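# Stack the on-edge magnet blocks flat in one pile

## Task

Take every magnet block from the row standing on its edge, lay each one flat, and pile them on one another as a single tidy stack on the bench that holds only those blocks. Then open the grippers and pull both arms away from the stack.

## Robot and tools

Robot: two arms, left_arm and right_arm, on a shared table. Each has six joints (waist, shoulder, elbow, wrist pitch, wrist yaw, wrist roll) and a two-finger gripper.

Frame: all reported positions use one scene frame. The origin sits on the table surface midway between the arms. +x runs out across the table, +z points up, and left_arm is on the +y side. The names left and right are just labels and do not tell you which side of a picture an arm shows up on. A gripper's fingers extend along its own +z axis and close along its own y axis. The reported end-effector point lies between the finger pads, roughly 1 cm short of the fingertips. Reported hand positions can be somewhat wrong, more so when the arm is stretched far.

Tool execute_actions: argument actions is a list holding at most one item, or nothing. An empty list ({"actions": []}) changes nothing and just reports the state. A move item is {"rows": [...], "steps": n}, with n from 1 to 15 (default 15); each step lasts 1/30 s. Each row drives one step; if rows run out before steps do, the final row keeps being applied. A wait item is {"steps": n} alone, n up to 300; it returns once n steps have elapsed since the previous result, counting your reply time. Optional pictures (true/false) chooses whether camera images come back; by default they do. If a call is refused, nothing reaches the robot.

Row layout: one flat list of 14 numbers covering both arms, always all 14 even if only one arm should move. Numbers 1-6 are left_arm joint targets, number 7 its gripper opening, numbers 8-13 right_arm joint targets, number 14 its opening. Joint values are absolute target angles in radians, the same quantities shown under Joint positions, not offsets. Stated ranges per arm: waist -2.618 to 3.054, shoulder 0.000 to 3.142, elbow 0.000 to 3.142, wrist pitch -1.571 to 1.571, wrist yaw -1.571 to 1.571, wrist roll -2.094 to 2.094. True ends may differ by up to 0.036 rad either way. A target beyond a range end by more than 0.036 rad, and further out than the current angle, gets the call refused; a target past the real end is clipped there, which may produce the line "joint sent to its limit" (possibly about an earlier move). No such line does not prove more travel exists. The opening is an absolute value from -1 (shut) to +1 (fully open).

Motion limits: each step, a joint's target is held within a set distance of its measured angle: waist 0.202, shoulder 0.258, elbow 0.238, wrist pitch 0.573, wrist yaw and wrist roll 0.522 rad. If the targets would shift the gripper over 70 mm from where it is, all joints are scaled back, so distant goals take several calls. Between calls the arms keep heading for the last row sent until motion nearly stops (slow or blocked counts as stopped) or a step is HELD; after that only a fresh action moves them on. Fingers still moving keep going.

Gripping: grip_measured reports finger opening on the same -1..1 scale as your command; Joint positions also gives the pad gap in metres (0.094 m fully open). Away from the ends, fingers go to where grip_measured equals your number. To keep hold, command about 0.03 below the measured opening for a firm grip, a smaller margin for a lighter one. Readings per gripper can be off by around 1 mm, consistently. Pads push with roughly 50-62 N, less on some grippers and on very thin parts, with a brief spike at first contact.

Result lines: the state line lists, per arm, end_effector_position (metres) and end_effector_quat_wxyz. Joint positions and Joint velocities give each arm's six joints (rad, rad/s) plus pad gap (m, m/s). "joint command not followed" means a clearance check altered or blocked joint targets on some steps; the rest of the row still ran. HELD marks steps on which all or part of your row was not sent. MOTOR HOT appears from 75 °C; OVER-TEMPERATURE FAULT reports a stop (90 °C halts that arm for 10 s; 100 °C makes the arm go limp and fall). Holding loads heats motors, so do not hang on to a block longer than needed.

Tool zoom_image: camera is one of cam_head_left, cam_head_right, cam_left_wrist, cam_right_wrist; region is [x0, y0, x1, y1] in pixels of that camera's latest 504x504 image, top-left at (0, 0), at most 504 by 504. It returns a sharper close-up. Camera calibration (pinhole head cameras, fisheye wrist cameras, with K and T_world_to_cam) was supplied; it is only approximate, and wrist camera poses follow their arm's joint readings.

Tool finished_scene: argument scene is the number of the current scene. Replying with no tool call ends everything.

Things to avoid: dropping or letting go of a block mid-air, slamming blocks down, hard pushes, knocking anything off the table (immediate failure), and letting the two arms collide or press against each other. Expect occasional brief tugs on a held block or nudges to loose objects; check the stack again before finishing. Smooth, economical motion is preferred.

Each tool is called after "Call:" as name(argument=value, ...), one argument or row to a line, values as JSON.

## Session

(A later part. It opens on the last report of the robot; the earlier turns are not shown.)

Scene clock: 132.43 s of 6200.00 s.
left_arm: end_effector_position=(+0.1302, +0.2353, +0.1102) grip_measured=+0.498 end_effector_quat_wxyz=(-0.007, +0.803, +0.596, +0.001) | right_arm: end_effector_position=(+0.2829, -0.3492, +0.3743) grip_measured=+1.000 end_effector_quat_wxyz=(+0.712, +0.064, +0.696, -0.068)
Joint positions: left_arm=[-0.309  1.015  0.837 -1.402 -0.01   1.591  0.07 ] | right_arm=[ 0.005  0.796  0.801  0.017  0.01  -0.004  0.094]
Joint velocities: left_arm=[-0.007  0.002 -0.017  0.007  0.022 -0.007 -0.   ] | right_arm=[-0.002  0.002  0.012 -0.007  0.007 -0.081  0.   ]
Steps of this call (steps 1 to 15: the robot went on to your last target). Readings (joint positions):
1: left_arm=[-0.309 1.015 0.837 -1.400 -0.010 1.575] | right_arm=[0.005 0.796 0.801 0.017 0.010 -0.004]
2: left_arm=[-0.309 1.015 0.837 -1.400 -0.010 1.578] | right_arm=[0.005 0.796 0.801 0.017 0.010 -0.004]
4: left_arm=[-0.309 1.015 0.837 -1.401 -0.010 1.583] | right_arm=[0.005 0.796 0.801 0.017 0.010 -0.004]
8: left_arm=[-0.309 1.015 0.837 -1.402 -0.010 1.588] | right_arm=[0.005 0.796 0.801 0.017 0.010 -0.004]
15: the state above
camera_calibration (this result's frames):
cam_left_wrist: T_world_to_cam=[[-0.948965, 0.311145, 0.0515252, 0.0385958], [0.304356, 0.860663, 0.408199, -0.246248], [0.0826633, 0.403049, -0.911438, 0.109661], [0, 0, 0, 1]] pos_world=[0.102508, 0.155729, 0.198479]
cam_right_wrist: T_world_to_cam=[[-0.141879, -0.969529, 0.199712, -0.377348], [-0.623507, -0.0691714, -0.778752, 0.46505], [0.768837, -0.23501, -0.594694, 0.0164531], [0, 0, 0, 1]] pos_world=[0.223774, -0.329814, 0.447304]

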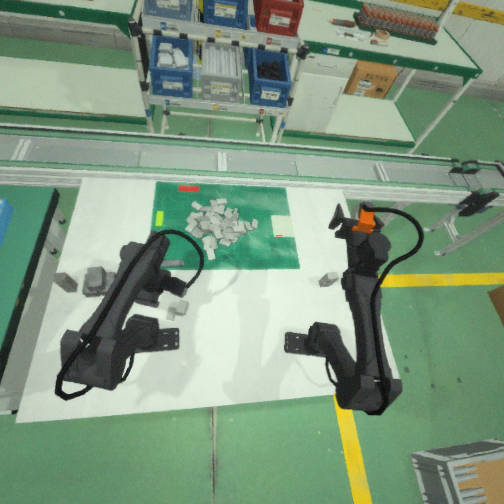

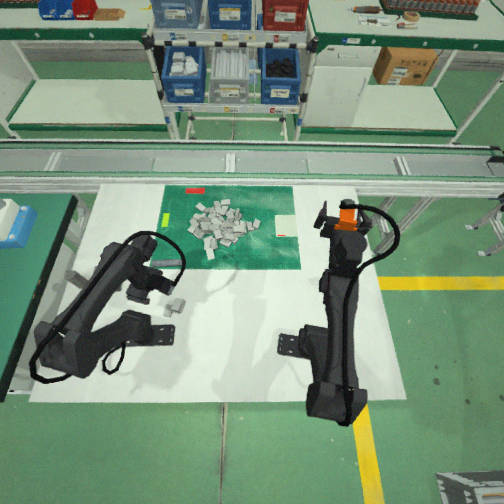

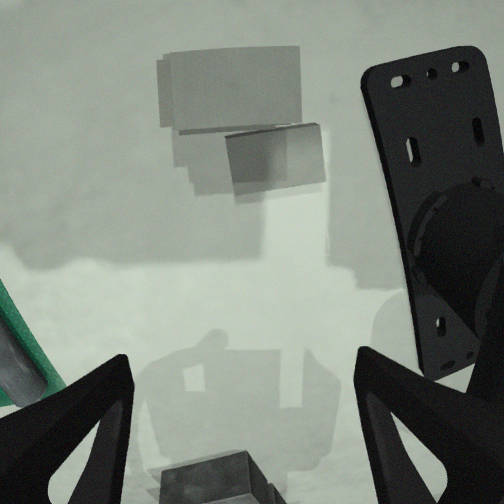

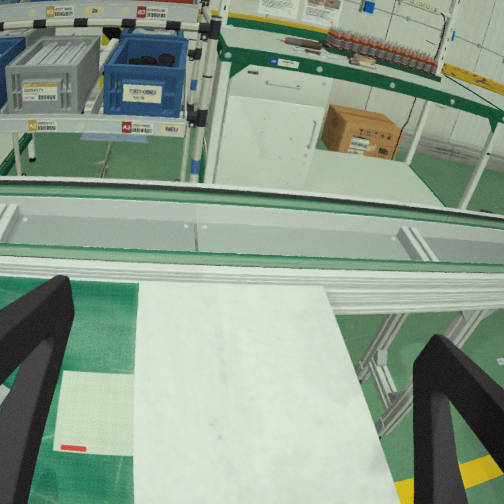

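Call:
execute_actions(
  actions=[
    {"rows":[[-0.63,0.95,0.7,-1.32,0,1.18,0.5,0,0.8,0.8,0,0,0,1]]},
  ],
  pictures=false,
)

Call:
execute_actions(
  actions=[
    {"rows":[[-0.63,1.0,0.5,-1.07,0,1.18,0.5,0,0.8,0.8,0,0,0,1]]},
  ],
  pictures=false,
)

Call:
execute_actions(
  actions=[
    {"rows":[[-0.63,1.0,0.42,-0.99,0,1.18,0.5,0,0.8,0.8,0,0,0,1]]},
  ],
)

Call:
execute_actions(
  actions=[
    {"rows":[[-0.63,1.0,0.42,-0.99,0,1.18,-0.3,0,0.8,0.8,0,0,0,1]]},
  ],
  pictures=false,
)

Call:
execute_actions(
  actions=[
    {"rows":[[-0.6,0.95,0.8,-1.42,0,1.18,-0.3,0,0.8,0.8,0,0,0,1]]},
  ],
  pictures=false,
)

Call:
execute_actions(
  actions=[
    {"rows":[[-0.83,1.1,0.85,-1.31,0,1.06,-0.3,0,0.8,0.8,0,0,0,1]]},
  ],
  pictures=false,
)

Call:
execute_actions(
  actions=[
    {"rows":[[-0.83,1.14,0.76,-1.175,0,1.06,-0.3,0,0.8,0.8,0,0,0,1]]},
  ],
  pictures=false,
)

Call:
execute_actions(
  actions=[
    {"steps":15},
  ],
)

Scene clock: 141.83 s of 6200.00 s.
left_arm: end_effector_position=(+0.1004, +0.2071, +0.0793) grip_measured=+0.498 end_effector_quat_wxyz=(-0.020, +0.779, +0.626, -0.002) | right_arm: end_effector_position=(+0.2829, -0.3492, +0.3743) grip_measured=+1.000 end_effector_quat_wxyz=(+0.712, +0.064, +0.696, -0.068)
Joint positions: left_arm=[-0.62   0.973  0.696 -1.333 -0.007  1.203  0.07 ] | right_arm=[ 0.005  0.796  0.801  0.017  0.01  -0.004  0.094]
Joint velocities: left_arm=[-0.007 -0.007  0.017  0.022 -0.007 -0.139  0.002] | right_arm=[-0.012  0.007  0.002 -0.066  0.022  0.051  0.   ]
Steps of this call (steps 1 to 15: the robot went on to your last target; steps 16 to 90: nothing new was sent; then 5.90 s passed at rest; steps 91 to 105: all 15 steps of this action). Readings (joint positions):
91: left_arm=[-0.339 1.008 0.821 -1.388 -0.019 1.535] | right_arm=[0.005 0.796 0.801 0.017 0.010 -0.004]
92: left_arm=[-0.411 0.991 0.784 -1.358 -0.020 1.464] | right_arm=[0.005 0.796 0.801 0.017 0.010 -0.004]
94: left_arm=[-0.549 0.975 0.721 -1.347 -0.012 1.364] | right_arm=[0.005 0.796 0.801 0.017 0.010 -0.004]
98: left_arm=[-0.619 0.973 0.696 -1.337 -0.007 1.262] | right_arm=[0.005 0.796 0.801 0.017 0.010 -0.004]
105: the state above

Scene clock: 142.33 s of 6200.00 s.
left_arm: end_effector_position=(+0.1019, +0.2061, +0.0266) grip_measured=+0.498 end_effector_quat_wxyz=(-0.011, +0.775, +0.632, +0.000) | right_arm: end_effector_position=(+0.2829, -0.3492, +0.3743) grip_measured=+1.000 end_effector_quat_wxyz=(+0.712, +0.064, +0.696, -0.068)
Joint positions: left_arm=[-0.62   1.     0.496 -1.087 -0.007  1.188  0.07 ] | right_arm=[ 0.005  0.796  0.801  0.017  0.01  -0.004  0.094]
Joint velocities: left_arm=[-0.002  0.012 -0.007  0.051  0.022  0.037  0.   ] | right_arm=[-0.007 -0.007 -0.002 -0.007  0.051  0.066  0.   ]
Steps of this call (steps 1 to 15: all 15 steps of this action). Readings (joint positions):
1: left_arm=[-0.620 0.972 0.674 -1.303 -0.007 1.200] | right_arm=[0.005 0.796 0.801 0.017 0.010 -0.004]
2: left_arm=[-0.620 0.973 0.626 -1.232 -0.007 1.198] | right_arm=[0.005 0.796 0.801 0.017 0.010 -0.004]
4: left_arm=[-0.620 0.992 0.543 -1.139 -0.007 1.194] | right_arm=[0.005 0.796 0.801 0.017 0.010 -0.004]
8: left_arm=[-0.620 1.000 0.496 -1.110 -0.007 1.191] | right_arm=[0.005 0.796 0.801 0.017 0.010 -0.004]
15: the state above

Scene clock: 142.83 s of 6200.00 s.
left_arm: end_effector_position=(+0.1017, +0.2061, +0.0146) grip_measured=+0.498 end_effector_quat_wxyz=(-0.004, +0.775, +0.632, +0.003) | right_arm: end_effector_position=(+0.2829, -0.3492, +0.3743) grip_measured=+1.000 end_effector_quat_wxyz=(+0.712, +0.064, +0.696, -0.068)
Joint positions: left_arm=[-0.621  0.997  0.445 -1.024 -0.007  1.188  0.07 ] | right_arm=[ 0.005  0.796  0.801  0.017  0.01  -0.004  0.094]
Joint velocities: left_arm=[-0.022 -0.002 -0.007  0.007  0.007  0.022 -0.001] | right_arm=[ 0.017 -0.012 -0.002  0.022  0.007 -0.007  0.   ]
Steps of this call (steps 1 to 15: all 15 steps of this action). Readings (joint positions):
1: left_arm=[-0.620 1.000 0.488 -1.075 -0.007 1.188] | right_arm=[0.005 0.796 0.801 0.017 0.010 -0.004]
2: left_arm=[-0.620 1.000 0.469 -1.050 -0.007 1.188] | right_arm=[0.005 0.796 0.801 0.017 0.010 -0.004]
4: left_arm=[-0.621 0.997 0.446 -1.029 -0.007 1.188] | right_arm=[0.005 0.796 0.801 0.017 0.010 -0.004]
8: left_arm=[-0.621 0.997 0.445 -1.024 -0.007 1.188] | right_arm=[0.005 0.796 0.801 0.017 0.010 -0.004]
15: the state above
camera_calibration (this result's frames):
cam_left_wrist: T_world_to_cam=[[-0.973695, 0.223564, 0.044015, 0.0462053], [0.221797, 0.8857, 0.407849, -0.170125], [0.0521963, 0.406883, -0.911988, 0.0389678], [0, 0, 0, 1]] pos_world=[0.080689, 0.124494, 0.10289]
cam_right_wrist: T_world_to_cam=[[-0.141879, -0.969529, 0.199712, -0.377348], [-0.623507, -0.0691714, -0.778752, 0.46505], [0.768837, -0.23501, -0.594694, 0.0164531], [0, 0, 0, 1]] pos_world=[0.223774, -0.329814, 0.447304]

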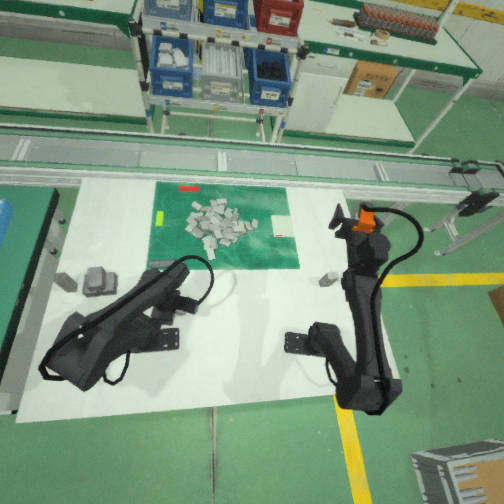

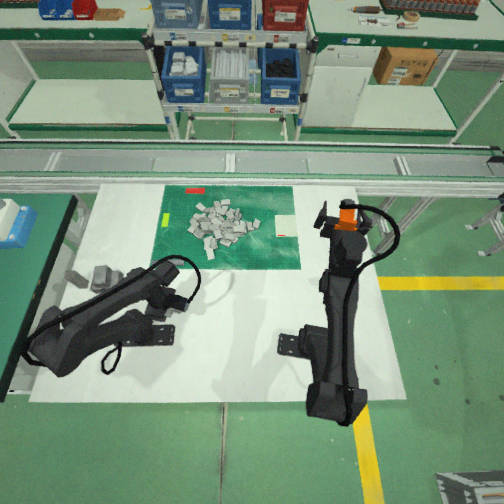

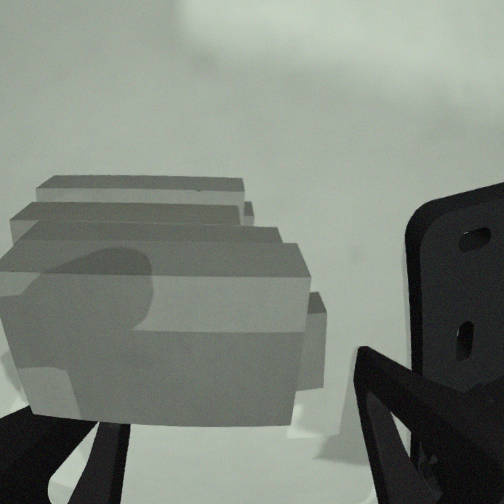

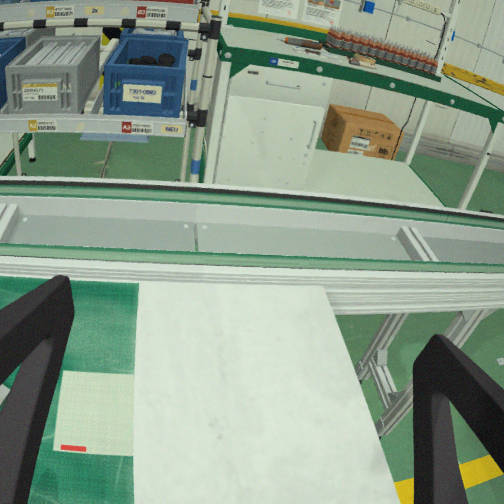

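Scene clock: 143.33 s of 6200.00 s.
left_arm: end_effector_position=(+0.1052, +0.2043, +0.0138) grip_measured=-0.114 end_effector_quat_wxyz=(+0.004, +0.775, +0.632, +0.007) | right_arm: end_effector_position=(+0.2829, -0.3492, +0.3743) grip_measured=+1.000 end_effector_quat_wxyz=(+0.712, +0.064, +0.696, -0.068)
Joint positions: left_arm=[-0.621  0.997  0.442 -1.004 -0.01   1.187  0.042] | right_arm=[ 0.005  0.796  0.801  0.017  0.01  -0.004  0.094]
Joint velocities: left_arm=[-0.002  0.022 -0.002 -0.007  0.022  0.037  0.   ] | right_arm=[ 0.002 -0.002 -0.012  0.022 -0.066 -0.066  0.   ]
Steps of this call (steps 1 to 15: all 15 steps of this action). Readings (joint positions):
1: left_arm=[-0.621 0.997 0.445 -1.020 -0.008 1.188] | right_arm=[0.005 0.796 0.801 0.017 0.010 -0.004]
2: left_arm=[-0.621 0.997 0.443 -1.010 -0.008 1.188] | right_arm=[0.005 0.796 0.801 0.017 0.010 -0.004]
4: left_arm=[-0.621 0.997 0.442 -1.004 -0.010 1.187] | right_arm=[0.005 0.796 0.801 0.017 0.010 -0.004]
8: left_arm=[-0.621 0.997 0.442 -1.004 -0.010 1.187] | right_arm=[0.005 0.796 0.801 0.017 0.010 -0.004]
15: the state above

Scene clock: 143.83 s of 6200.00 s.
left_arm: end_effector_position=(+0.1052, +0.2043, +0.0138) grip_measured=-0.114 end_effector_quat_wxyz=(+0.004, +0.775, +0.632, +0.007) | right_arm: end_effector_position=(+0.2829, -0.3492, +0.3743) grip_measured=+1.000 end_effector_quat_wxyz=(+0.712, +0.064, +0.696, -0.068)
Joint positions: left_arm=[-0.621  0.997  0.442 -1.004 -0.01   1.187  0.042] | right_arm=[ 0.005  0.796  0.801  0.017  0.01  -0.004  0.094]
Joint velocities: left_arm=[ 0.012  0.007  0.007 -0.022 -0.037 -0.037 -0.   ] | right_arm=[ 0.007 -0.012 -0.022  0.066  0.037  0.022  0.   ]
A step of this action was HELD (marked below), so the robot has no last target. An arm can still carry out its HELD step.
Steps of this call (steps 1 to 15: all 15 steps of this action). Readings (joint positions):
1: left_arm=[-0.621 0.997 0.442 -1.004 -0.010 1.187] | right_arm=[0.005 0.796 0.801 0.017 0.010 -0.004] HELD
2: left_arm=[-0.621 0.997 0.442 -1.004 -0.010 1.187] | right_arm=[0.005 0.796 0.801 0.017 0.010 -0.004] HELD
3: left_arm=[-0.621 0.997 0.442 -1.004 -0.010 1.187] | right_arm=[0.005 0.796 0.801 0.017 0.010 -0.004] HELD
4: left_arm=[-0.621 0.997 0.442 -1.004 -0.010 1.187] | right_arm=[0.005 0.796 0.801 0.017 0.010 -0.004] HELD
5: left_arm=[-0.621 0.997 0.442 -1.004 -0.010 1.187] | right_arm=[0.005 0.796 0.801 0.017 0.010 -0.004] HELD
6: left_arm=[-0.621 0.997 0.442 -1.004 -0.010 1.187] | right_arm=[0.005 0.796 0.801 0.017 0.010 -0.004] HELD
7: left_arm=[-0.621 0.997 0.442 -1.004 -0.010 1.187] | right_arm=[0.005 0.796 0.801 0.017 0.010 -0.004] HELD
8: left_arm=[-0.621 0.997 0.442 -1.004 -0.010 1.187] | right_arm=[0.005 0.796 0.801 0.017 0.010 -0.004] HELD
9: left_arm=[-0.621 0.997 0.442 -1.004 -0.010 1.187] | right_arm=[0.005 0.796 0.801 0.017 0.010 -0.004] HELD
10: left_arm=[-0.621 0.997 0.442 -1.004 -0.010 1.187] | right_arm=[0.005 0.796 0.801 0.017 0.010 -0.004] HELD
11: left_arm=[-0.621 0.997 0.442 -1.004 -0.010 1.187] | right_arm=[0.005 0.796 0.801 0.017 0.010 -0.004] HELD
12: left_arm=[-0.621 0.997 0.442 -1.004 -0.010 1.187] | right_arm=[0.005 0.796 0.801 0.017 0.010 -0.004] HELD
13: left_arm=[-0.621 0.997 0.442 -1.004 -0.010 1.187] | right_arm=[0.005 0.796 0.801 0.017 0.010 -0.004] HELD
14: left_arm=[-0.621 0.997 0.442 -1.004 -0.010 1.187] | right_arm=[0.005 0.796 0.801 0.017 0.010 -0.004] HELD
15: the state above HELD
joint command not followed: on one or more control steps a check withheld the commanded joint targets of the left arm, and it was not sent them on those steps. On the call's last step the targets were still withheld.
cause: the commanded joint targets would bring two parts of the arm too close to each other (its upper arm (the part past joint 2) and its fingers, with joints 3 (elbow) to 6 (wrist roll) between them); next, command targets that bring no two parts of the arm closer together.

Scene clock: 144.33 s of 6200.00 s.
left_arm: end_effector_position=(+0.1178, +0.1623, +0.0878) grip_measured=-0.114 end_effector_quat_wxyz=(+0.010, +0.803, +0.596, +0.010) | right_arm: end_effector_position=(+0.2829, -0.3492, +0.3743) grip_measured=+1.000 end_effector_quat_wxyz=(+0.712, +0.064, +0.696, -0.068)
Joint positions: left_arm=[-0.81   1.089  0.784 -1.242 -0.017  1.09   0.042] | right_arm=[ 0.005  0.796  0.801  0.017  0.01  -0.004  0.094]
Joint velocities: left_arm=[-0.208  0.081  0.803 -0.271 -0.051 -0.125  0.002] | right_arm=[-0.017 -0.012  0.012 -0.066  0.007  0.022  0.   ]
Steps of this call (steps 1 to 15: all 15 steps of this action). Readings (joint positions):
1: left_arm=[-0.623 0.997 0.443 -1.005 -0.011 1.186] | right_arm=[0.005 0.796 0.801 0.017 0.010 -0.004]
2: left_arm=[-0.629 0.999 0.446 -1.009 -0.013 1.183] | right_arm=[0.005 0.796 0.801 0.017 0.010 -0.004]
4: left_arm=[-0.658 1.013 0.468 -1.042 -0.020 1.172] | right_arm=[0.005 0.796 0.801 0.017 0.010 -0.004]
8: left_arm=[-0.736 1.055 0.567 -1.136 -0.023 1.138] | right_arm=[0.005 0.796 0.801 0.017 0.010 -0.004]
15: the state above

Scene clock: 144.83 s of 6200.00 s.
left_arm: end_effector_position=(+0.1186, +0.1582, +0.0735) grip_measured=-0.114 end_effector_quat_wxyz=(-0.003, +0.800, +0.600, +0.006) | right_arm: end_effector_position=(+0.2829, -0.3492, +0.3743) grip_measured=+1.000 end_effector_quat_wxyz=(+0.712, +0.064, +0.696, -0.068)
Joint positions: left_arm=[-0.82   1.142  0.755 -1.189 -0.012  1.069  0.042] | right_arm=[ 0.005  0.796  0.801  0.017  0.01  -0.004  0.094]
Joint velocities: left_arm=[ 0.007  0.007 -0.022  0.022  0.022 -0.007 -0.001] | right_arm=[-0.002 -0.002  0.017 -0.007 -0.007 -0.022  0.   ]
Steps of this call (steps 1 to 15: all 15 steps of this action). Readings (joint positions):
1: left_arm=[-0.816 1.092 0.797 -1.236 -0.015 1.086] | right_arm=[0.005 0.796 0.801 0.017 0.010 -0.004]
2: left_arm=[-0.819 1.097 0.794 -1.214 -0.013 1.082] | right_arm=[0.005 0.796 0.801 0.017 0.010 -0.004]
4: left_arm=[-0.820 1.121 0.776 -1.197 -0.012 1.077] | right_arm=[0.005 0.796 0.801 0.017 0.010 -0.004]
8: left_arm=[-0.820 1.142 0.756 -1.194 -0.012 1.072] | right_arm=[0.005 0.796 0.801 0.017 0.010 -0.004]
15: the state above

Scene clock: 145.33 s of 6200.00 s.
left_arm: end_effector_position=(+0.1188, +0.1580, +0.0735) grip_measured=-0.114 end_effector_quat_wxyz=(-0.003, +0.800, +0.601, +0.006) | right_arm: end_effector_position=(+0.2829, -0.3492, +0.3743) grip_measured=+1.000 end_effector_quat_wxyz=(+0.712, +0.064, +0.696, -0.068)
Joint positions: left_arm=[-0.82   1.142  0.755 -1.188 -0.012  1.068  0.042] | right_arm=[ 0.005  0.796  0.801  0.017  0.01  -0.004  0.094]
Joint velocities: left_arm=[-0.007  0.007 -0.002  0.022  0.037 -0.022  0.   ] | right_arm=[ 0.012 -0.002 -0.007 -0.037 -0.007  0.022  0.   ]
Steps of this call (steps 1 to 15: the robot went on to your last target). Readings (joint positions):
1: left_arm=[-0.820 1.142 0.755 -1.189 -0.012 1.069] | right_arm=[0.005 0.796 0.801 0.017 0.010 -0.004]
2: left_arm=[-0.820 1.142 0.755 -1.189 -0.012 1.069] | right_arm=[0.005 0.796 0.801 0.017 0.010 -0.004]
4: left_arm=[-0.820 1.142 0.755 -1.189 -0.012 1.068] | right_arm=[0.005 0.796 0.801 0.017 0.010 -0.004]
8: left_arm=[-0.820 1.142 0.755 -1.188 -0.012 1.068] | right_arm=[0.005 0.796 0.801 0.017 0.010 -0.004]
15: the state above
All arms were judged still, so your last target was given up. Only a new action makes them travel on or press farther. Fingers that are still opening or closing keep moving.
camera_calibration (this result's frames):
cam_left_wrist: T_world_to_cam=[[-0.953252, 0.299607, 0.0393151, 0.0568635], [0.28868, 0.864492, 0.411481, -0.160294], [0.089295, 0.403595, -0.91057, 0.107397], [0, 0, 0, 1]] pos_world=[0.090889, 0.0781916, 0.161515]
cam_right_wrist: T_world_to_cam=[[-0.141879, -0.969529, 0.199712, -0.377348], [-0.623507, -0.0691714, -0.778752, 0.46505], [0.768837, -0.23501, -0.594694, 0.0164531], [0, 0, 0, 1]] pos_world=[0.223774, -0.329814, 0.447304]

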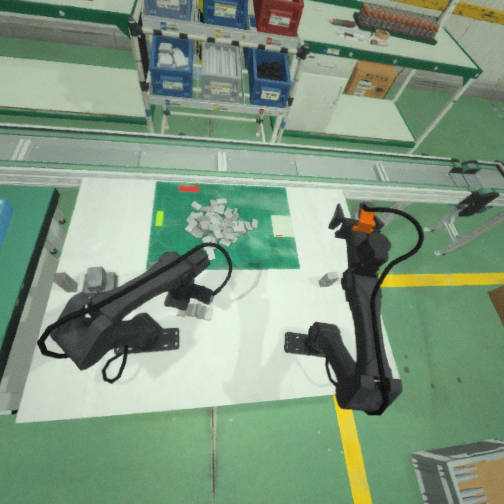

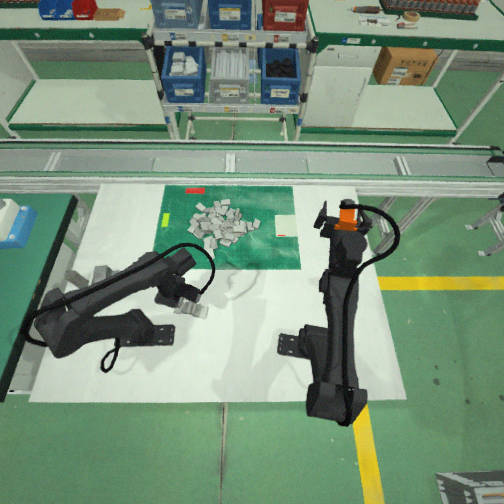

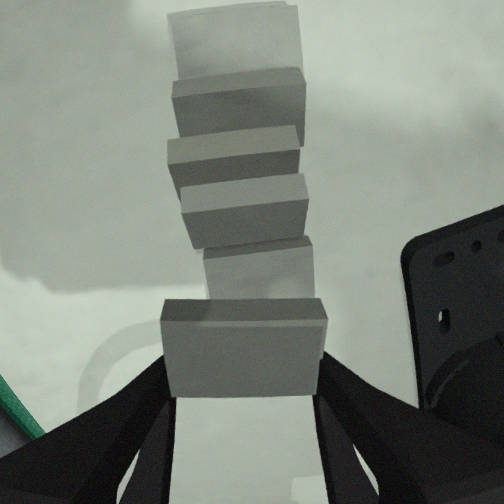

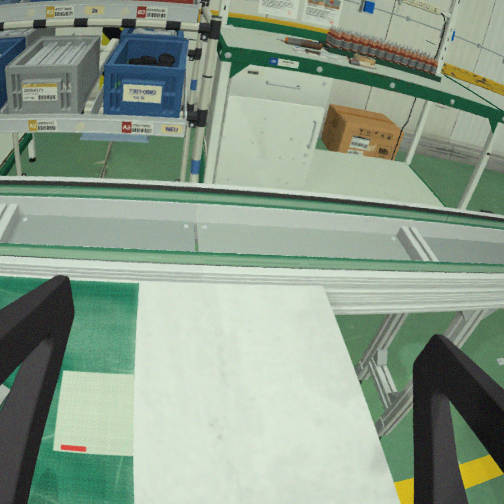

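Call:
execute_actions(
  actions=[],
)

Scene clock: 153.30 s of 6200.00 s.
left_arm: end_effector_position=(+0.1188, +0.1580, +0.0735) grip_measured=-0.114 end_effector_quat_wxyz=(-0.003, +0.800, +0.601, +0.006) | right_arm: end_effector_position=(+0.2829, -0.3492, +0.3743) grip_measured=+1.000 end_effector_quat_wxyz=(+0.712, +0.064, +0.696, -0.068)
Joint positions: left_arm=[-0.82   1.142  0.755 -1.188 -0.012  1.068  0.042] | right_arm=[ 0.005  0.796  0.801  0.017  0.01  -0.004  0.094]
Joint velocities: left_arm=[ 0.017 -0.012 -0.007 -0.007  0.007  0.007  0.   ] | right_arm=[-0.007 -0.007  0.002  0.066  0.037 -0.11   0.   ]
Steps of this call (steps 1 to 90: nothing new was sent; then 4.97 s passed at rest). Readings (joint positions):
1: left_arm=[-0.820 1.142 0.755 -1.188 -0.012 1.068] | right_arm=[0.005 0.796 0.801 0.017 0.010 -0.004]
2: left_arm=[-0.820 1.142 0.755 -1.188 -0.012 1.068] | right_arm=[0.005 0.796 0.801 0.017 0.010 -0.004]
4: left_arm=[-0.820 1.142 0.755 -1.188 -0.012 1.068] | right_arm=[0.005 0.796 0.801 0.017 0.010 -0.004]
8: left_arm=[-0.820 1.142 0.755 -1.188 -0.012 1.068] | right_arm=[0.005 0.796 0.801 0.017 0.010 -0.004]
90: the state above
camera_calibration (this result's frames):
cam_left_wrist: T_world_to_cam=[[-0.953252, 0.299607, 0.0393151, 0.0568635], [0.28868, 0.864492, 0.411481, -0.160294], [0.089295, 0.403595, -0.91057, 0.107397], [0, 0, 0, 1]] pos_world=[0.090889, 0.0781916, 0.161515]
cam_right_wrist: T_world_to_cam=[[-0.141879, -0.969529, 0.199712, -0.377348], [-0.623507, -0.0691714, -0.778752, 0.46505], [0.768837, -0.23501, -0.594694, 0.0164531], [0, 0, 0, 1]] pos_world=[0.223774, -0.329814, 0.447304]

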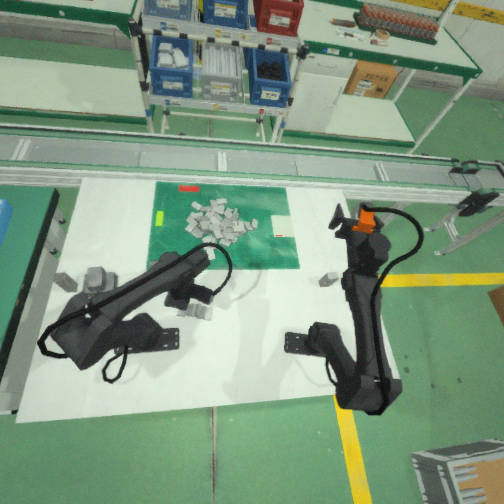

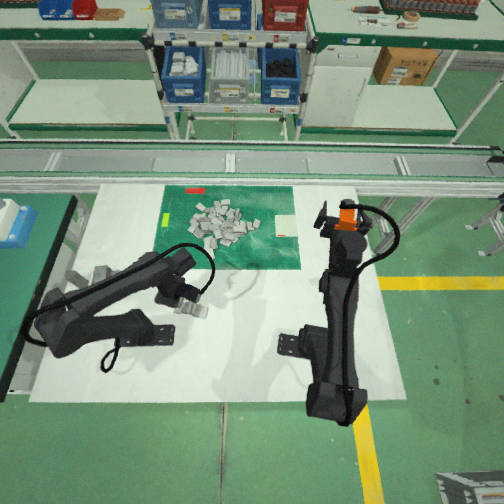

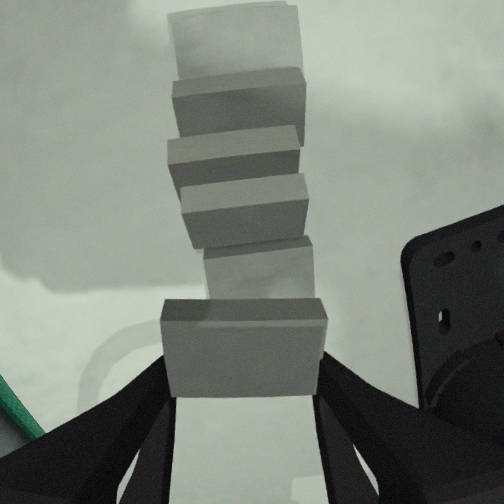

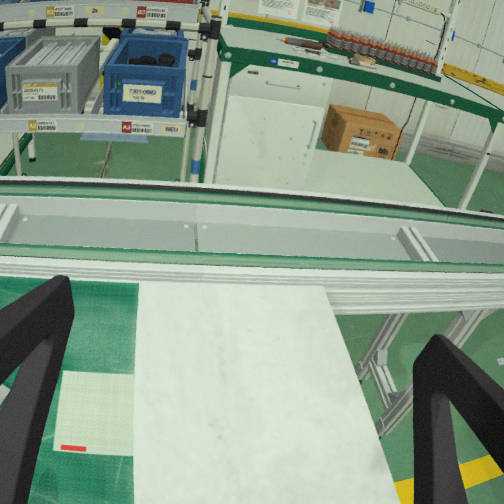

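Call:
execute_actions(
  actions=[
    {"rows":[[-0.38,1.07,0.72,-1.22,0,1.52,-0.3,0,0.8,0.8,0,0,0,1]],"steps":15},
  ],
  pictures=false,
)

Call:
execute_actions(
  actions=[
    {"steps":15},
  ],
  pictures=false,
)

Call:
execute_actions(
  actions=[
    {"rows":[[-0.38,1.07,0.47,-0.97,0,1.52,-0.3,0,0.8,0.8,0,0,0,1]],"steps":15},
  ],
  pictures=false,
)

Call:
execute_actions(
  actions=[
    {"steps":15},
  ],
  pictures=false,
)

Call:
execute_actions(
  actions=[
    {"rows":[[-0.38,1.07,0.47,-0.97,0,1.52,0.4,0,0.8,0.8,0,0,0,1]],"steps":15},
  ],
  pictures=false,
)

Call:
execute_actions(
  actions=[
    {"rows":[[-0.38,1.07,0.72,-1.22,0,1.52,0.4,0,0.8,0.8,0,0,0,1]],"steps":15},
  ],
  pictures=false,
)

Call:
execute_actions(
  actions=[
    {"rows":[[-0.85,1.14,0.72,-1.14,0,1.04,0.4,0,0.8,0.8,0,0,0,1]],"steps":15},
  ],
  pictures=false,
)

Call:
execute_actions(
  actions=[
    {"steps":20},
  ],
)

Scene clock: 159.47 s of 6200.00 s.
left_arm: end_effector_position=(+0.1445, +0.2201, +0.0718) grip_measured=-0.114 end_effector_quat_wxyz=(-0.005, +0.798, +0.602, +0.006) | right_arm: end_effector_position=(+0.2829, -0.3492, +0.3743) grip_measured=+1.000 end_effector_quat_wxyz=(+0.712, +0.064, +0.696, -0.068)
Joint positions: left_arm=[-0.388  1.093  0.722 -1.202 -0.015  1.495  0.042] | right_arm=[ 0.005  0.796  0.801  0.017  0.01  -0.004  0.094]
Joint velocities: left_arm=[-0.002 -0.002  0.012 -0.022 -0.066  0.11  -0.001] | right_arm=[ 0.002  0.002  0.002 -0.051  0.022 -0.007  0.   ]
Steps of this call (steps 1 to 90: nothing new was sent; then 2.67 s passed at rest; steps 91 to 105: all 15 steps of this action). Readings (joint positions):
91: left_arm=[-0.792 1.136 0.751 -1.186 -0.000 1.130] | right_arm=[0.005 0.796 0.801 0.017 0.010 -0.004]
92: left_arm=[-0.724 1.123 0.742 -1.185 0.005 1.208] | right_arm=[0.005 0.796 0.801 0.017 0.010 -0.004]
94: left_arm=[-0.577 1.100 0.728 -1.191 -0.000 1.318] | right_arm=[0.005 0.796 0.801 0.017 0.010 -0.004]
98: left_arm=[-0.394 1.093 0.723 -1.197 -0.015 1.432] | right_arm=[0.005 0.796 0.801 0.017 0.010 -0.004]
105: the state above

Scene clock: 159.97 s of 6200.00 s.
left_arm: end_effector_position=(+0.1444, +0.2201, +0.0718) grip_measured=-0.114 end_effector_quat_wxyz=(-0.005, +0.803, +0.596, +0.006) | right_arm: end_effector_position=(+0.2829, -0.3492, +0.3743) grip_measured=+1.000 end_effector_quat_wxyz=(+0.712, +0.064, +0.696, -0.068)
Joint positions: left_arm=[-0.388  1.093  0.722 -1.202 -0.015  1.511  0.042] | right_arm=[ 0.005  0.796  0.801  0.017  0.01  -0.004  0.094]
Joint velocities: left_arm=[ 0.012 -0.002 -0.002 -0.007  0.037  0.037  0.002] | right_arm=[ 0.017 -0.017 -0.017 -0.037 -0.022  0.007  0.   ]
Steps of this call (steps 1 to 15: the robot went on to your last target). Readings (joint positions):
1: left_arm=[-0.388 1.093 0.722 -1.202 -0.015 1.498] | right_arm=[0.005 0.796 0.801 0.017 0.010 -0.004]
2: left_arm=[-0.388 1.093 0.722 -1.202 -0.015 1.501] | right_arm=[0.005 0.796 0.801 0.017 0.010 -0.004]
4: left_arm=[-0.388 1.093 0.722 -1.202 -0.015 1.505] | right_arm=[0.005 0.796 0.801 0.017 0.010 -0.004]
8: left_arm=[-0.388 1.093 0.722 -1.202 -0.015 1.509] | right_arm=[0.005 0.796 0.801 0.017 0.010 -0.004]
15: the state above

Scene clock: 160.47 s of 6200.00 s.
left_arm: end_effector_position=(+0.1253, +0.2266, +0.0147) grip_measured=-0.114 end_effector_quat_wxyz=(-0.006, +0.804, +0.595, +0.003) | right_arm: end_effector_position=(+0.2829, -0.3492, +0.3743) grip_measured=+1.000 end_effector_quat_wxyz=(+0.712, +0.064, +0.696, -0.068)
Joint positions: left_arm=[-0.388  1.068  0.476 -0.986 -0.012  1.514  0.042] | right_arm=[ 0.005  0.796  0.801  0.017  0.01  -0.004  0.094]
Joint velocities: left_arm=[ 0.012 -0.002  0.007  0.11   0.037  0.007  0.001] | right_arm=[ 0.007 -0.007  0.002 -0.007 -0.022 -0.007  0.   ]
Steps of this call (steps 1 to 15: all 15 steps of this action). Readings (joint positions):
1: left_arm=[-0.388 1.087 0.694 -1.170 -0.013 1.511] | right_arm=[0.005 0.796 0.801 0.017 0.010 -0.004]
2: left_arm=[-0.388 1.076 0.631 -1.098 -0.012 1.511] | right_arm=[0.005 0.796 0.801 0.017 0.010 -0.004]
4: left_arm=[-0.388 1.077 0.511 -1.043 -0.012 1.511] | right_arm=[0.005 0.796 0.801 0.017 0.010 -0.004]
8: left_arm=[-0.388 1.068 0.478 -1.005 -0.012 1.514] | right_arm=[0.005 0.796 0.801 0.017 0.010 -0.004]
15: the state above

Scene clock: 160.97 s of 6200.00 s.
left_arm: end_effector_position=(+0.1266, +0.2261, +0.0147) grip_measured=-0.114 end_effector_quat_wxyz=(-0.004, +0.804, +0.595, +0.005) | right_arm: end_effector_position=(+0.2829, -0.3492, +0.3743) grip_measured=+1.000 end_effector_quat_wxyz=(+0.712, +0.064, +0.696, -0.068)
Joint positions: left_arm=[-0.388  1.068  0.476 -0.98  -0.012  1.514  0.042] | right_arm=[ 0.005  0.796  0.801  0.017  0.01  -0.004  0.094]
Joint velocities: left_arm=[-0.002 -0.002 -0.002  0.007  0.022 -0.007  0.001] | right_arm=[ 0.002 -0.002  0.007  0.022 -0.037  0.007  0.   ]
Steps of this call (steps 1 to 15: the robot went on to your last target). Readings (joint positions):
1: left_arm=[-0.388 1.068 0.476 -0.984 -0.012 1.514] | right_arm=[0.005 0.796 0.801 0.017 0.010 -0.004]
2: left_arm=[-0.388 1.068 0.476 -0.983 -0.012 1.514] | right_arm=[0.005 0.796 0.801 0.017 0.010 -0.004]
4: left_arm=[-0.388 1.068 0.476 -0.981 -0.012 1.514] | right_arm=[0.005 0.796 0.801 0.017 0.010 -0.004]
8: left_arm=[-0.388 1.068 0.476 -0.980 -0.012 1.514] | right_arm=[0.005 0.796 0.801 0.017 0.010 -0.004]
15: the state above
All arms were judged still, so your last target was given up. Only a new action makes them travel on or press farther. Fingers that are still opening or closing keep moving.

Scene clock: 161.47 s of 6200.00 s.
left_arm: end_effector_position=(+0.1266, +0.2261, +0.0147) grip_measured=+0.398 end_effector_quat_wxyz=(-0.004, +0.804, +0.595, +0.005) | right_arm: end_effector_position=(+0.2829, -0.3492, +0.3743) grip_measured=+1.000 end_effector_quat_wxyz=(+0.712, +0.064, +0.696, -0.068)
Joint positions: left_arm=[-0.388  1.068  0.476 -0.98  -0.012  1.514  0.066] | right_arm=[ 0.005  0.796  0.801  0.017  0.01  -0.004  0.094]
Joint velocities: left_arm=[-0.007 -0.027  0.012  0.022 -0.022 -0.022  0.   ] | right_arm=[-0.007 -0.012 -0.017 -0.022  0.037 -0.007  0.   ]
Steps of this call (steps 1 to 15: all 15 steps of this action). Readings (joint positions):
1: left_arm=[-0.388 1.068 0.476 -0.980 -0.012 1.514] | right_arm=[0.005 0.796 0.801 0.017 0.010 -0.004]
2: left_arm=[-0.388 1.068 0.476 -0.980 -0.012 1.514] | right_arm=[0.005 0.796 0.801 0.017 0.010 -0.004]
4: left_arm=[-0.388 1.068 0.476 -0.980 -0.012 1.514] | right_arm=[0.005 0.796 0.801 0.017 0.010 -0.004]
8: left_arm=[-0.388 1.068 0.476 -0.980 -0.012 1.514] | right_arm=[0.005 0.796 0.801 0.017 0.010 -0.004]
15: the state above

Scene clock: 161.97 s of 6200.00 s.
left_arm: end_effector_position=(+0.1453, +0.2192, +0.0722) grip_measured=+0.398 end_effector_quat_wxyz=(+0.003, +0.804, +0.595, +0.009) | right_arm: end_effector_position=(+0.2829, -0.3492, +0.3743) grip_measured=+1.000 end_effector_quat_wxyz=(+0.712, +0.064, +0.696, -0.068)
Joint positions: left_arm=[-0.388  1.078  0.716 -1.194 -0.012  1.514  0.066] | right_arm=[ 0.005  0.796  0.801  0.017  0.01  -0.004  0.094]
Joint velocities: left_arm=[-0.012 -0.012  0.002 -0.081 -0.007  0.007 -0.001] | right_arm=[-0.002  0.007 -0.002  0.037  0.051  0.051  0.   ]
Steps of this call (steps 1 to 15: all 15 steps of this action). Readings (joint positions):
1: left_arm=[-0.388 1.071 0.502 -1.014 -0.012 1.514] | right_arm=[0.005 0.796 0.801 0.017 0.010 -0.004]
2: left_arm=[-0.388 1.078 0.557 -1.081 -0.012 1.514] | right_arm=[0.005 0.796 0.801 0.017 0.010 -0.004]
4: left_arm=[-0.388 1.078 0.664 -1.123 -0.012 1.514] | right_arm=[0.005 0.796 0.801 0.017 0.010 -0.004]
8: left_arm=[-0.388 1.078 0.716 -1.142 -0.012 1.514] | right_arm=[0.005 0.796 0.801 0.017 0.010 -0.004]
15: the state above

Scene clock: 162.47 s of 6200.00 s.
left_arm: end_effector_position=(+0.1142, +0.1556, +0.0640) grip_measured=+0.398 end_effector_quat_wxyz=(-0.001, +0.805, +0.593, +0.002) | right_arm: end_effector_position=(+0.2829, -0.3492, +0.3743) grip_measured=+1.000 end_effector_quat_wxyz=(+0.712, +0.064, +0.696, -0.068)
Joint positions: left_arm=[-0.842  1.14   0.716 -1.149 -0.004  1.066  0.066] | right_arm=[ 0.005  0.796  0.801  0.017  0.01  -0.004  0.094]
Joint velocities: left_arm=[-0.012  0.002  0.007 -0.066 -0.066 -0.125  0.   ] | right_arm=[ 0.002  0.007 -0.022 -0.081 -0.051 -0.007  0.   ]
Steps of this call (steps 1 to 15: all 15 steps of this action). Readings (joint positions):
1: left_arm=[-0.417 1.083 0.716 -1.194 -0.022 1.449] | right_arm=[0.005 0.796 0.801 0.017 0.010 -0.004]
2: left_arm=[-0.488 1.097 0.716 -1.185 -0.023 1.368] | right_arm=[0.005 0.796 0.801 0.017 0.010 -0.004]
4: left_arm=[-0.632 1.127 0.716 -1.165 -0.019 1.252] | right_arm=[0.005 0.796 0.801 0.017 0.010 -0.004]
8: left_arm=[-0.832 1.140 0.716 -1.149 -0.005 1.132] | right_arm=[0.005 0.796 0.801 0.017 0.010 -0.004]
15: the state above

Scene clock: 163.13 s of 6200.00 s.
left_arm: end_effector_position=(+0.1142, +0.1556, +0.0640) grip_measured=+0.398 end_effector_quat_wxyz=(-0.001, +0.800, +0.600, +0.002) | right_arm: end_effector_position=(+0.2829, -0.3492, +0.3743) grip_measured=+1.000 end_effector_quat_wxyz=(+0.712, +0.064, +0.696, -0.068)
Joint positions: left_arm=[-0.842  1.14   0.716 -1.149 -0.004  1.048  0.066] | right_arm=[ 0.005  0.796  0.801  0.017  0.01  -0.004  0.094]
Joint velocities: left_arm=[-0.022  0.012 -0.007  0.037  0.007 -0.037  0.001] | right_arm=[-0.007  0.002 -0.012  0.037  0.022 -0.022  0.   ]
Steps of this call (steps 1 to 20: the robot went on to your last target). Readings (joint positions):
1: left_arm=[-0.842 1.140 0.716 -1.149 -0.004 1.062] | right_arm=[0.005 0.796 0.801 0.017 0.010 -0.004]
2: left_arm=[-0.842 1.140 0.716 -1.149 -0.004 1.059] | right_arm=[0.005 0.796 0.801 0.017 0.010 -0.004]
4: left_arm=[-0.842 1.140 0.716 -1.149 -0.004 1.055] | right_arm=[0.005 0.796 0.801 0.017 0.010 -0.004]
8: left_arm=[-0.842 1.140 0.716 -1.149 -0.004 1.051] | right_arm=[0.005 0.796 0.801 0.017 0.010 -0.004]
20: the state above
camera_calibration (this result's frames):
cam_left_wrist: T_world_to_cam=[[-0.952388, 0.302062, 0.0414196, 0.0530642], [0.292484, 0.866813, 0.403842, -0.153247], [0.0860821, 0.396729, -0.913891, 0.101712], [0, 0, 0, 1]] pos_world=[0.0866044, 0.0764556, 0.152643]
cam_right_wrist: T_world_to_cam=[[-0.141879, -0.969529, 0.199712, -0.377348], [-0.623507, -0.0691714, -0.778752, 0.46505], [0.768837, -0.23501, -0.594694, 0.0164531], [0, 0, 0, 1]] pos_world=[0.223774, -0.329814, 0.447304]

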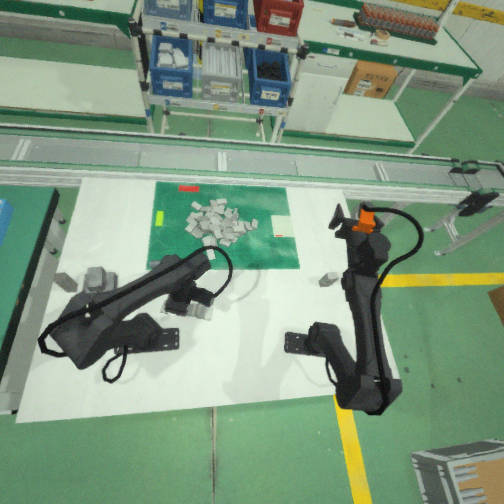

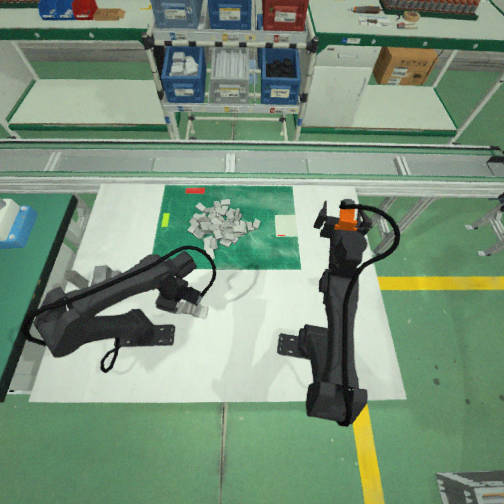

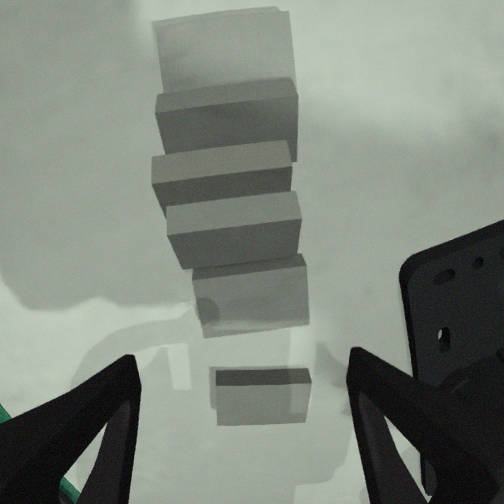

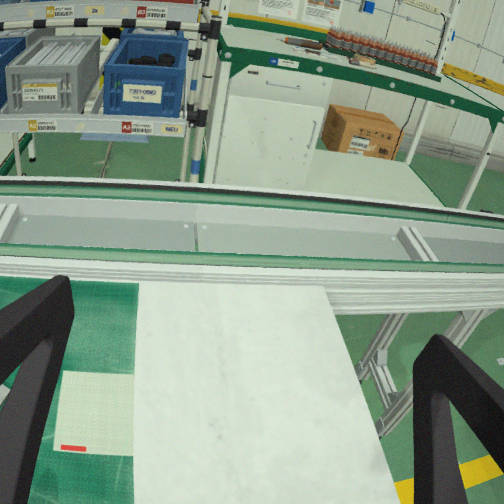

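Call:
execute_actions(
  actions=[
    {"rows":[[-0.83,1.175,0.53,-0.92,0,1.06,0.4,0,0.8,0.8,0,0,0,1]],"steps":15},
  ],
  pictures=false,
)

Call:
execute_actions(
  actions=[
    {"steps":15},
  ],
)

Scene clock: 167.73 s of 6200.00 s.
left_arm: end_effector_position=(+0.1075, +0.1633, +0.0161) grip_measured=+0.399 end_effector_quat_wxyz=(-0.006, +0.801, +0.599, +0.002) | right_arm: end_effector_position=(+0.2829, -0.3492, +0.3743) grip_measured=+1.000 end_effector_quat_wxyz=(+0.712, +0.064, +0.696, -0.068)
Joint positions: left_arm=[-0.84   1.172  0.535 -0.946 -0.005  1.053  0.066] | right_arm=[ 0.005  0.796  0.801  0.017  0.01  -0.004  0.094]
Joint velocities: left_arm=[-0.002 -0.002  0.012  0.066  0.066  0.022 -0.001] | right_arm=[ 0.022  0.002 -0.002  0.022 -0.022 -0.007  0.   ]
Steps of this call (steps 1 to 15: the robot went on to your last target; steps 16 to 90: nothing new was sent; then 1.10 s passed at rest; steps 91 to 105: all 15 steps of this action). Readings (joint positions):
91: left_arm=[-0.842 1.140 0.694 -1.119 -0.004 1.049] | right_arm=[0.005 0.796 0.801 0.017 0.010 -0.004]
92: left_arm=[-0.842 1.142 0.648 -1.059 -0.004 1.049] | right_arm=[0.005 0.796 0.801 0.017 0.010 -0.004]
94: left_arm=[-0.842 1.164 0.561 -1.008 -0.004 1.049] | right_arm=[0.005 0.796 0.801 0.017 0.010 -0.004]
98: left_arm=[-0.840 1.172 0.536 -0.966 -0.005 1.053] | right_arm=[0.005 0.796 0.801 0.017 0.010 -0.004]
105: the state above

Scene clock: 168.23 s of 6200.00 s.
left_arm: end_effector_position=(+0.1077, +0.1632, +0.0161) grip_measured=+0.399 end_effector_quat_wxyz=(-0.006, +0.801, +0.599, +0.002) | right_arm: end_effector_position=(+0.2829, -0.3492, +0.3743) grip_measured=+1.000 end_effector_quat_wxyz=(+0.712, +0.064, +0.696, -0.068)
Joint positions: left_arm=[-0.84   1.172  0.535 -0.946 -0.005  1.053  0.066] | right_arm=[ 0.005  0.796  0.801  0.017  0.01  -0.004  0.094]
Joint velocities: left_arm=[ 0.007  0.017  0.007 -0.007  0.022 -0.051 -0.   ] | right_arm=[ 0.002 -0.012  0.017 -0.007 -0.022 -0.037  0.   ]
Steps of this call (steps 1 to 15: the robot went on to your last target). Readings (joint positions):
1: left_arm=[-0.840 1.172 0.535 -0.946 -0.005 1.053] | right_arm=[0.005 0.796 0.801 0.017 0.010 -0.004]
2: left_arm=[-0.840 1.172 0.535 -0.946 -0.005 1.053] | right_arm=[0.005 0.796 0.801 0.017 0.010 -0.004]
4: left_arm=[-0.840 1.172 0.535 -0.946 -0.005 1.053] | right_arm=[0.005 0.796 0.801 0.017 0.010 -0.004]
8: left_arm=[-0.840 1.172 0.535 -0.946 -0.005 1.053] | right_arm=[0.005 0.796 0.801 0.017 0.010 -0.004]
15: the state above
All arms were judged still, so your last target was given up. Only a new action makes them travel on or press farther. Fingers that are still opening or closing keep moving.
camera_calibration (this result's frames):
cam_left_wrist: T_world_to_cam=[[-0.951325, 0.304254, 0.0490917, 0.0458994], [0.297051, 0.862798, 0.409073, -0.138485], [0.0821057, 0.403744, -0.91118, 0.0547584], [0, 0, 0, 1]] pos_world=[0.0803064, 0.0834113, 0.104292]
cam_right_wrist: T_world_to_cam=[[-0.141879, -0.969529, 0.199712, -0.377348], [-0.623507, -0.0691714, -0.778752, 0.46505], [0.768837, -0.23501, -0.594694, 0.0164531], [0, 0, 0, 1]] pos_world=[0.223774, -0.329814, 0.447304]

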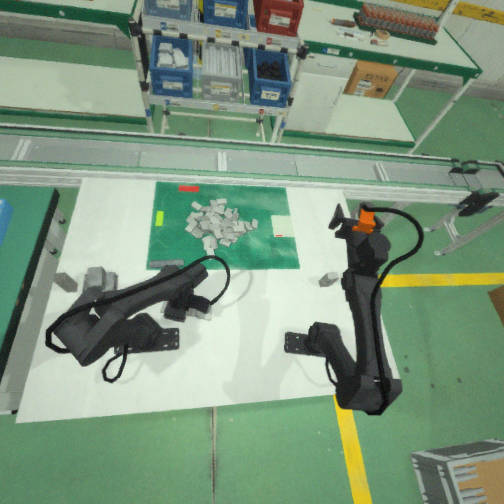

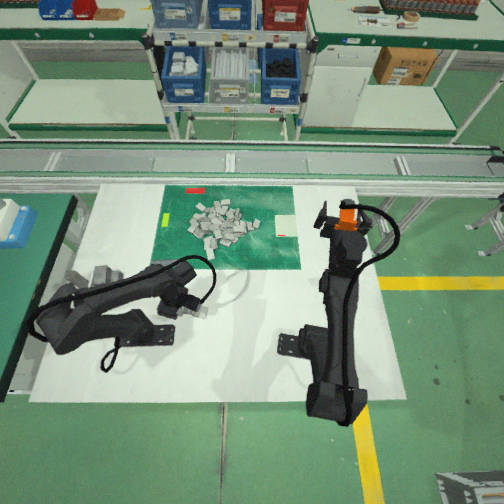

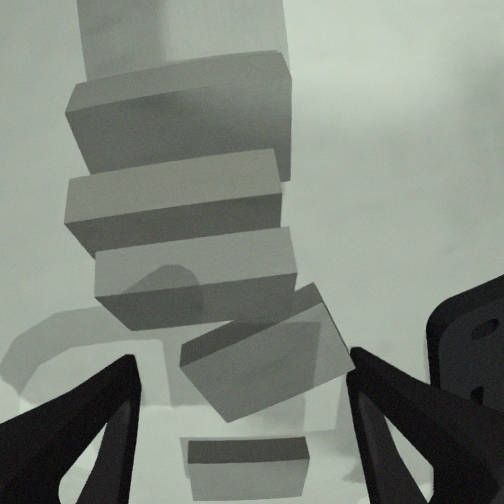

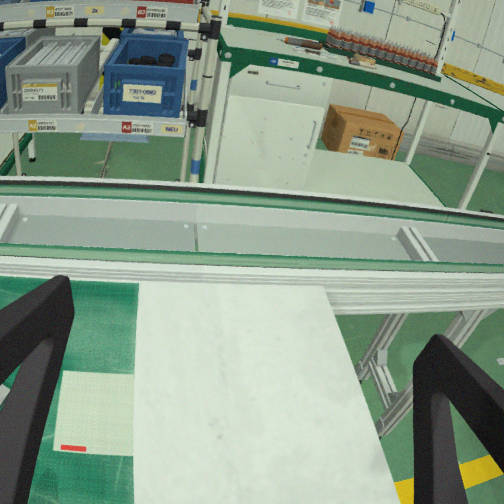

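Call:
execute_actions(
  actions=[
    {"rows":[[-0.83,1.175,0.53,-0.92,0,0.95,-0.3,0,0.8,0.8,0,0,0,1]],"steps":15},
  ],
  pictures=false,
)

Call:
execute_actions(
  actions=[
    {"rows":[[-0.80,1.12,0.72,-1.17,0,1.09,-0.3,0,0.8,0.8,0,0,0,1]],"steps":15},
  ],
)

Scene clock: 171.20 s of 6200.00 s.
left_arm: end_effector_position=(+0.1075, +0.1639, +0.0157) grip_measured=-0.112 end_effector_quat_wxyz=(-0.007, +0.774, +0.633, +0.003) | right_arm: end_effector_position=(+0.2829, -0.3492, +0.3743) grip_measured=+1.000 end_effector_quat_wxyz=(+0.712, +0.064, +0.696, -0.068)
Joint positions: left_arm=[-0.84   1.172  0.534 -0.946 -0.007  0.966  0.042] | right_arm=[ 0.005  0.796  0.801  0.017  0.01  -0.004  0.094]
Joint velocities: left_arm=[-0.007  0.012 -0.007 -0.022  0.051 -0.081 -0.   ] | right_arm=[-0.002 -0.007  0.002 -0.022  0.051  0.007  0.   ]
Steps of this call (steps 1 to 74: nothing new was sent; steps 75 to 89: all 15 steps of this action). Readings (joint positions):
75: left_arm=[-0.840 1.172 0.535 -0.946 -0.005 1.040] | right_arm=[0.005 0.796 0.801 0.017 0.010 -0.004]
76: left_arm=[-0.840 1.172 0.534 -0.947 -0.005 1.024] | right_arm=[0.005 0.796 0.801 0.017 0.010 -0.004]
78: left_arm=[-0.840 1.172 0.534 -0.946 -0.008 1.001] | right_arm=[0.005 0.796 0.801 0.017 0.010 -0.004]
82: left_arm=[-0.840 1.172 0.534 -0.946 -0.007 0.978] | right_arm=[0.005 0.796 0.801 0.017 0.010 -0.004]
89: the state above

Scene clock: 171.70 s of 6200.00 s.
left_arm: end_effector_position=(+0.1169, +0.1607, +0.0631) grip_measured=-0.112 end_effector_quat_wxyz=(-0.002, +0.799, +0.601, +0.003) | right_arm: end_effector_position=(+0.2829, -0.3492, +0.3743) grip_measured=+1.000 end_effector_quat_wxyz=(+0.712, +0.064, +0.696, -0.068)
Joint positions: left_arm=[-0.81   1.134  0.709 -1.148 -0.007  1.077  0.042] | right_arm=[ 0.005  0.796  0.801  0.017  0.01  -0.004  0.094]
Joint velocities: left_arm=[ 0.022 -0.002  0.017 -0.125 -0.007  0.051  0.   ] | right_arm=[-0.002 -0.007 -0.002 -0.081 -0.066  0.007  0.   ]
Steps of this call (steps 1 to 15: all 15 steps of this action). Readings (joint positions):
1: left_arm=[-0.835 1.171 0.553 -0.974 -0.007 0.982] | right_arm=[0.005 0.796 0.801 0.017 0.010 -0.004]
2: left_arm=[-0.825 1.168 0.593 -1.032 -0.007 1.003] | right_arm=[0.005 0.796 0.801 0.017 0.010 -0.004]
4: left_arm=[-0.813 1.151 0.668 -1.079 -0.007 1.031] | right_arm=[0.005 0.796 0.801 0.017 0.010 -0.004]
8: left_arm=[-0.810 1.134 0.709 -1.101 -0.007 1.061] | right_arm=[0.005 0.796 0.801 0.017 0.010 -0.004]
15: the state above
camera_calibration (this result's frames):
cam_left_wrist: T_world_to_cam=[[-0.953365, 0.299067, 0.0406719, 0.0547502], [0.289241, 0.866801, 0.406196, -0.157848], [0.0862255, 0.399017, -0.91288, 0.0981836], [0, 0, 0, 1]] pos_world=[0.0893872, 0.0812719, 0.15152]
cam_right_wrist: T_world_to_cam=[[-0.141879, -0.969529, 0.199712, -0.377348], [-0.623507, -0.0691714, -0.778752, 0.46505], [0.768837, -0.23501, -0.594694, 0.0164531], [0, 0, 0, 1]] pos_world=[0.223774, -0.329814, 0.447304]

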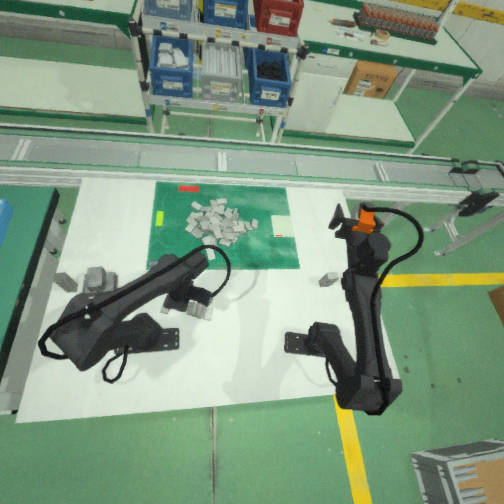

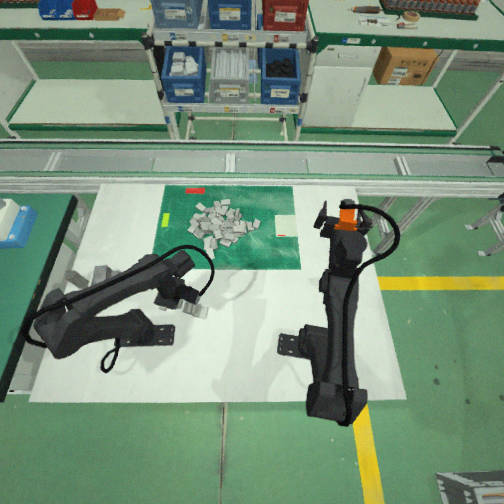

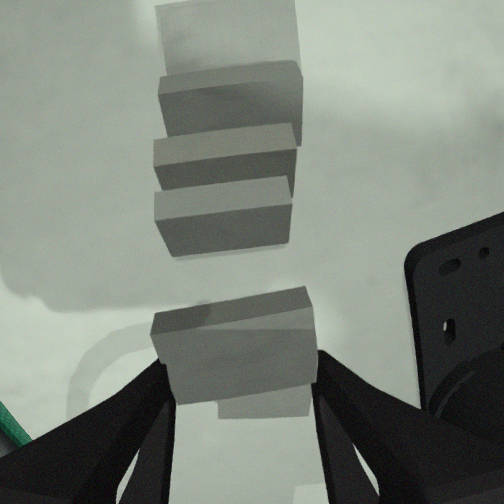

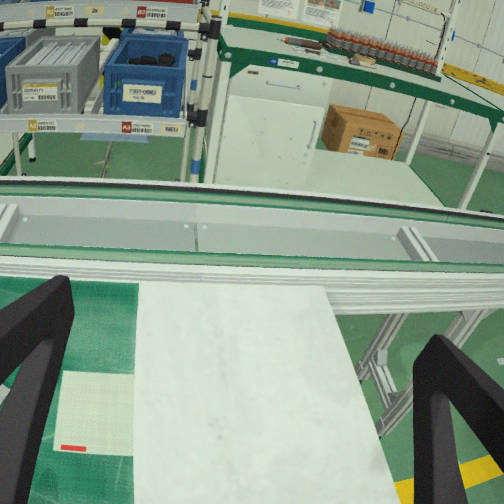

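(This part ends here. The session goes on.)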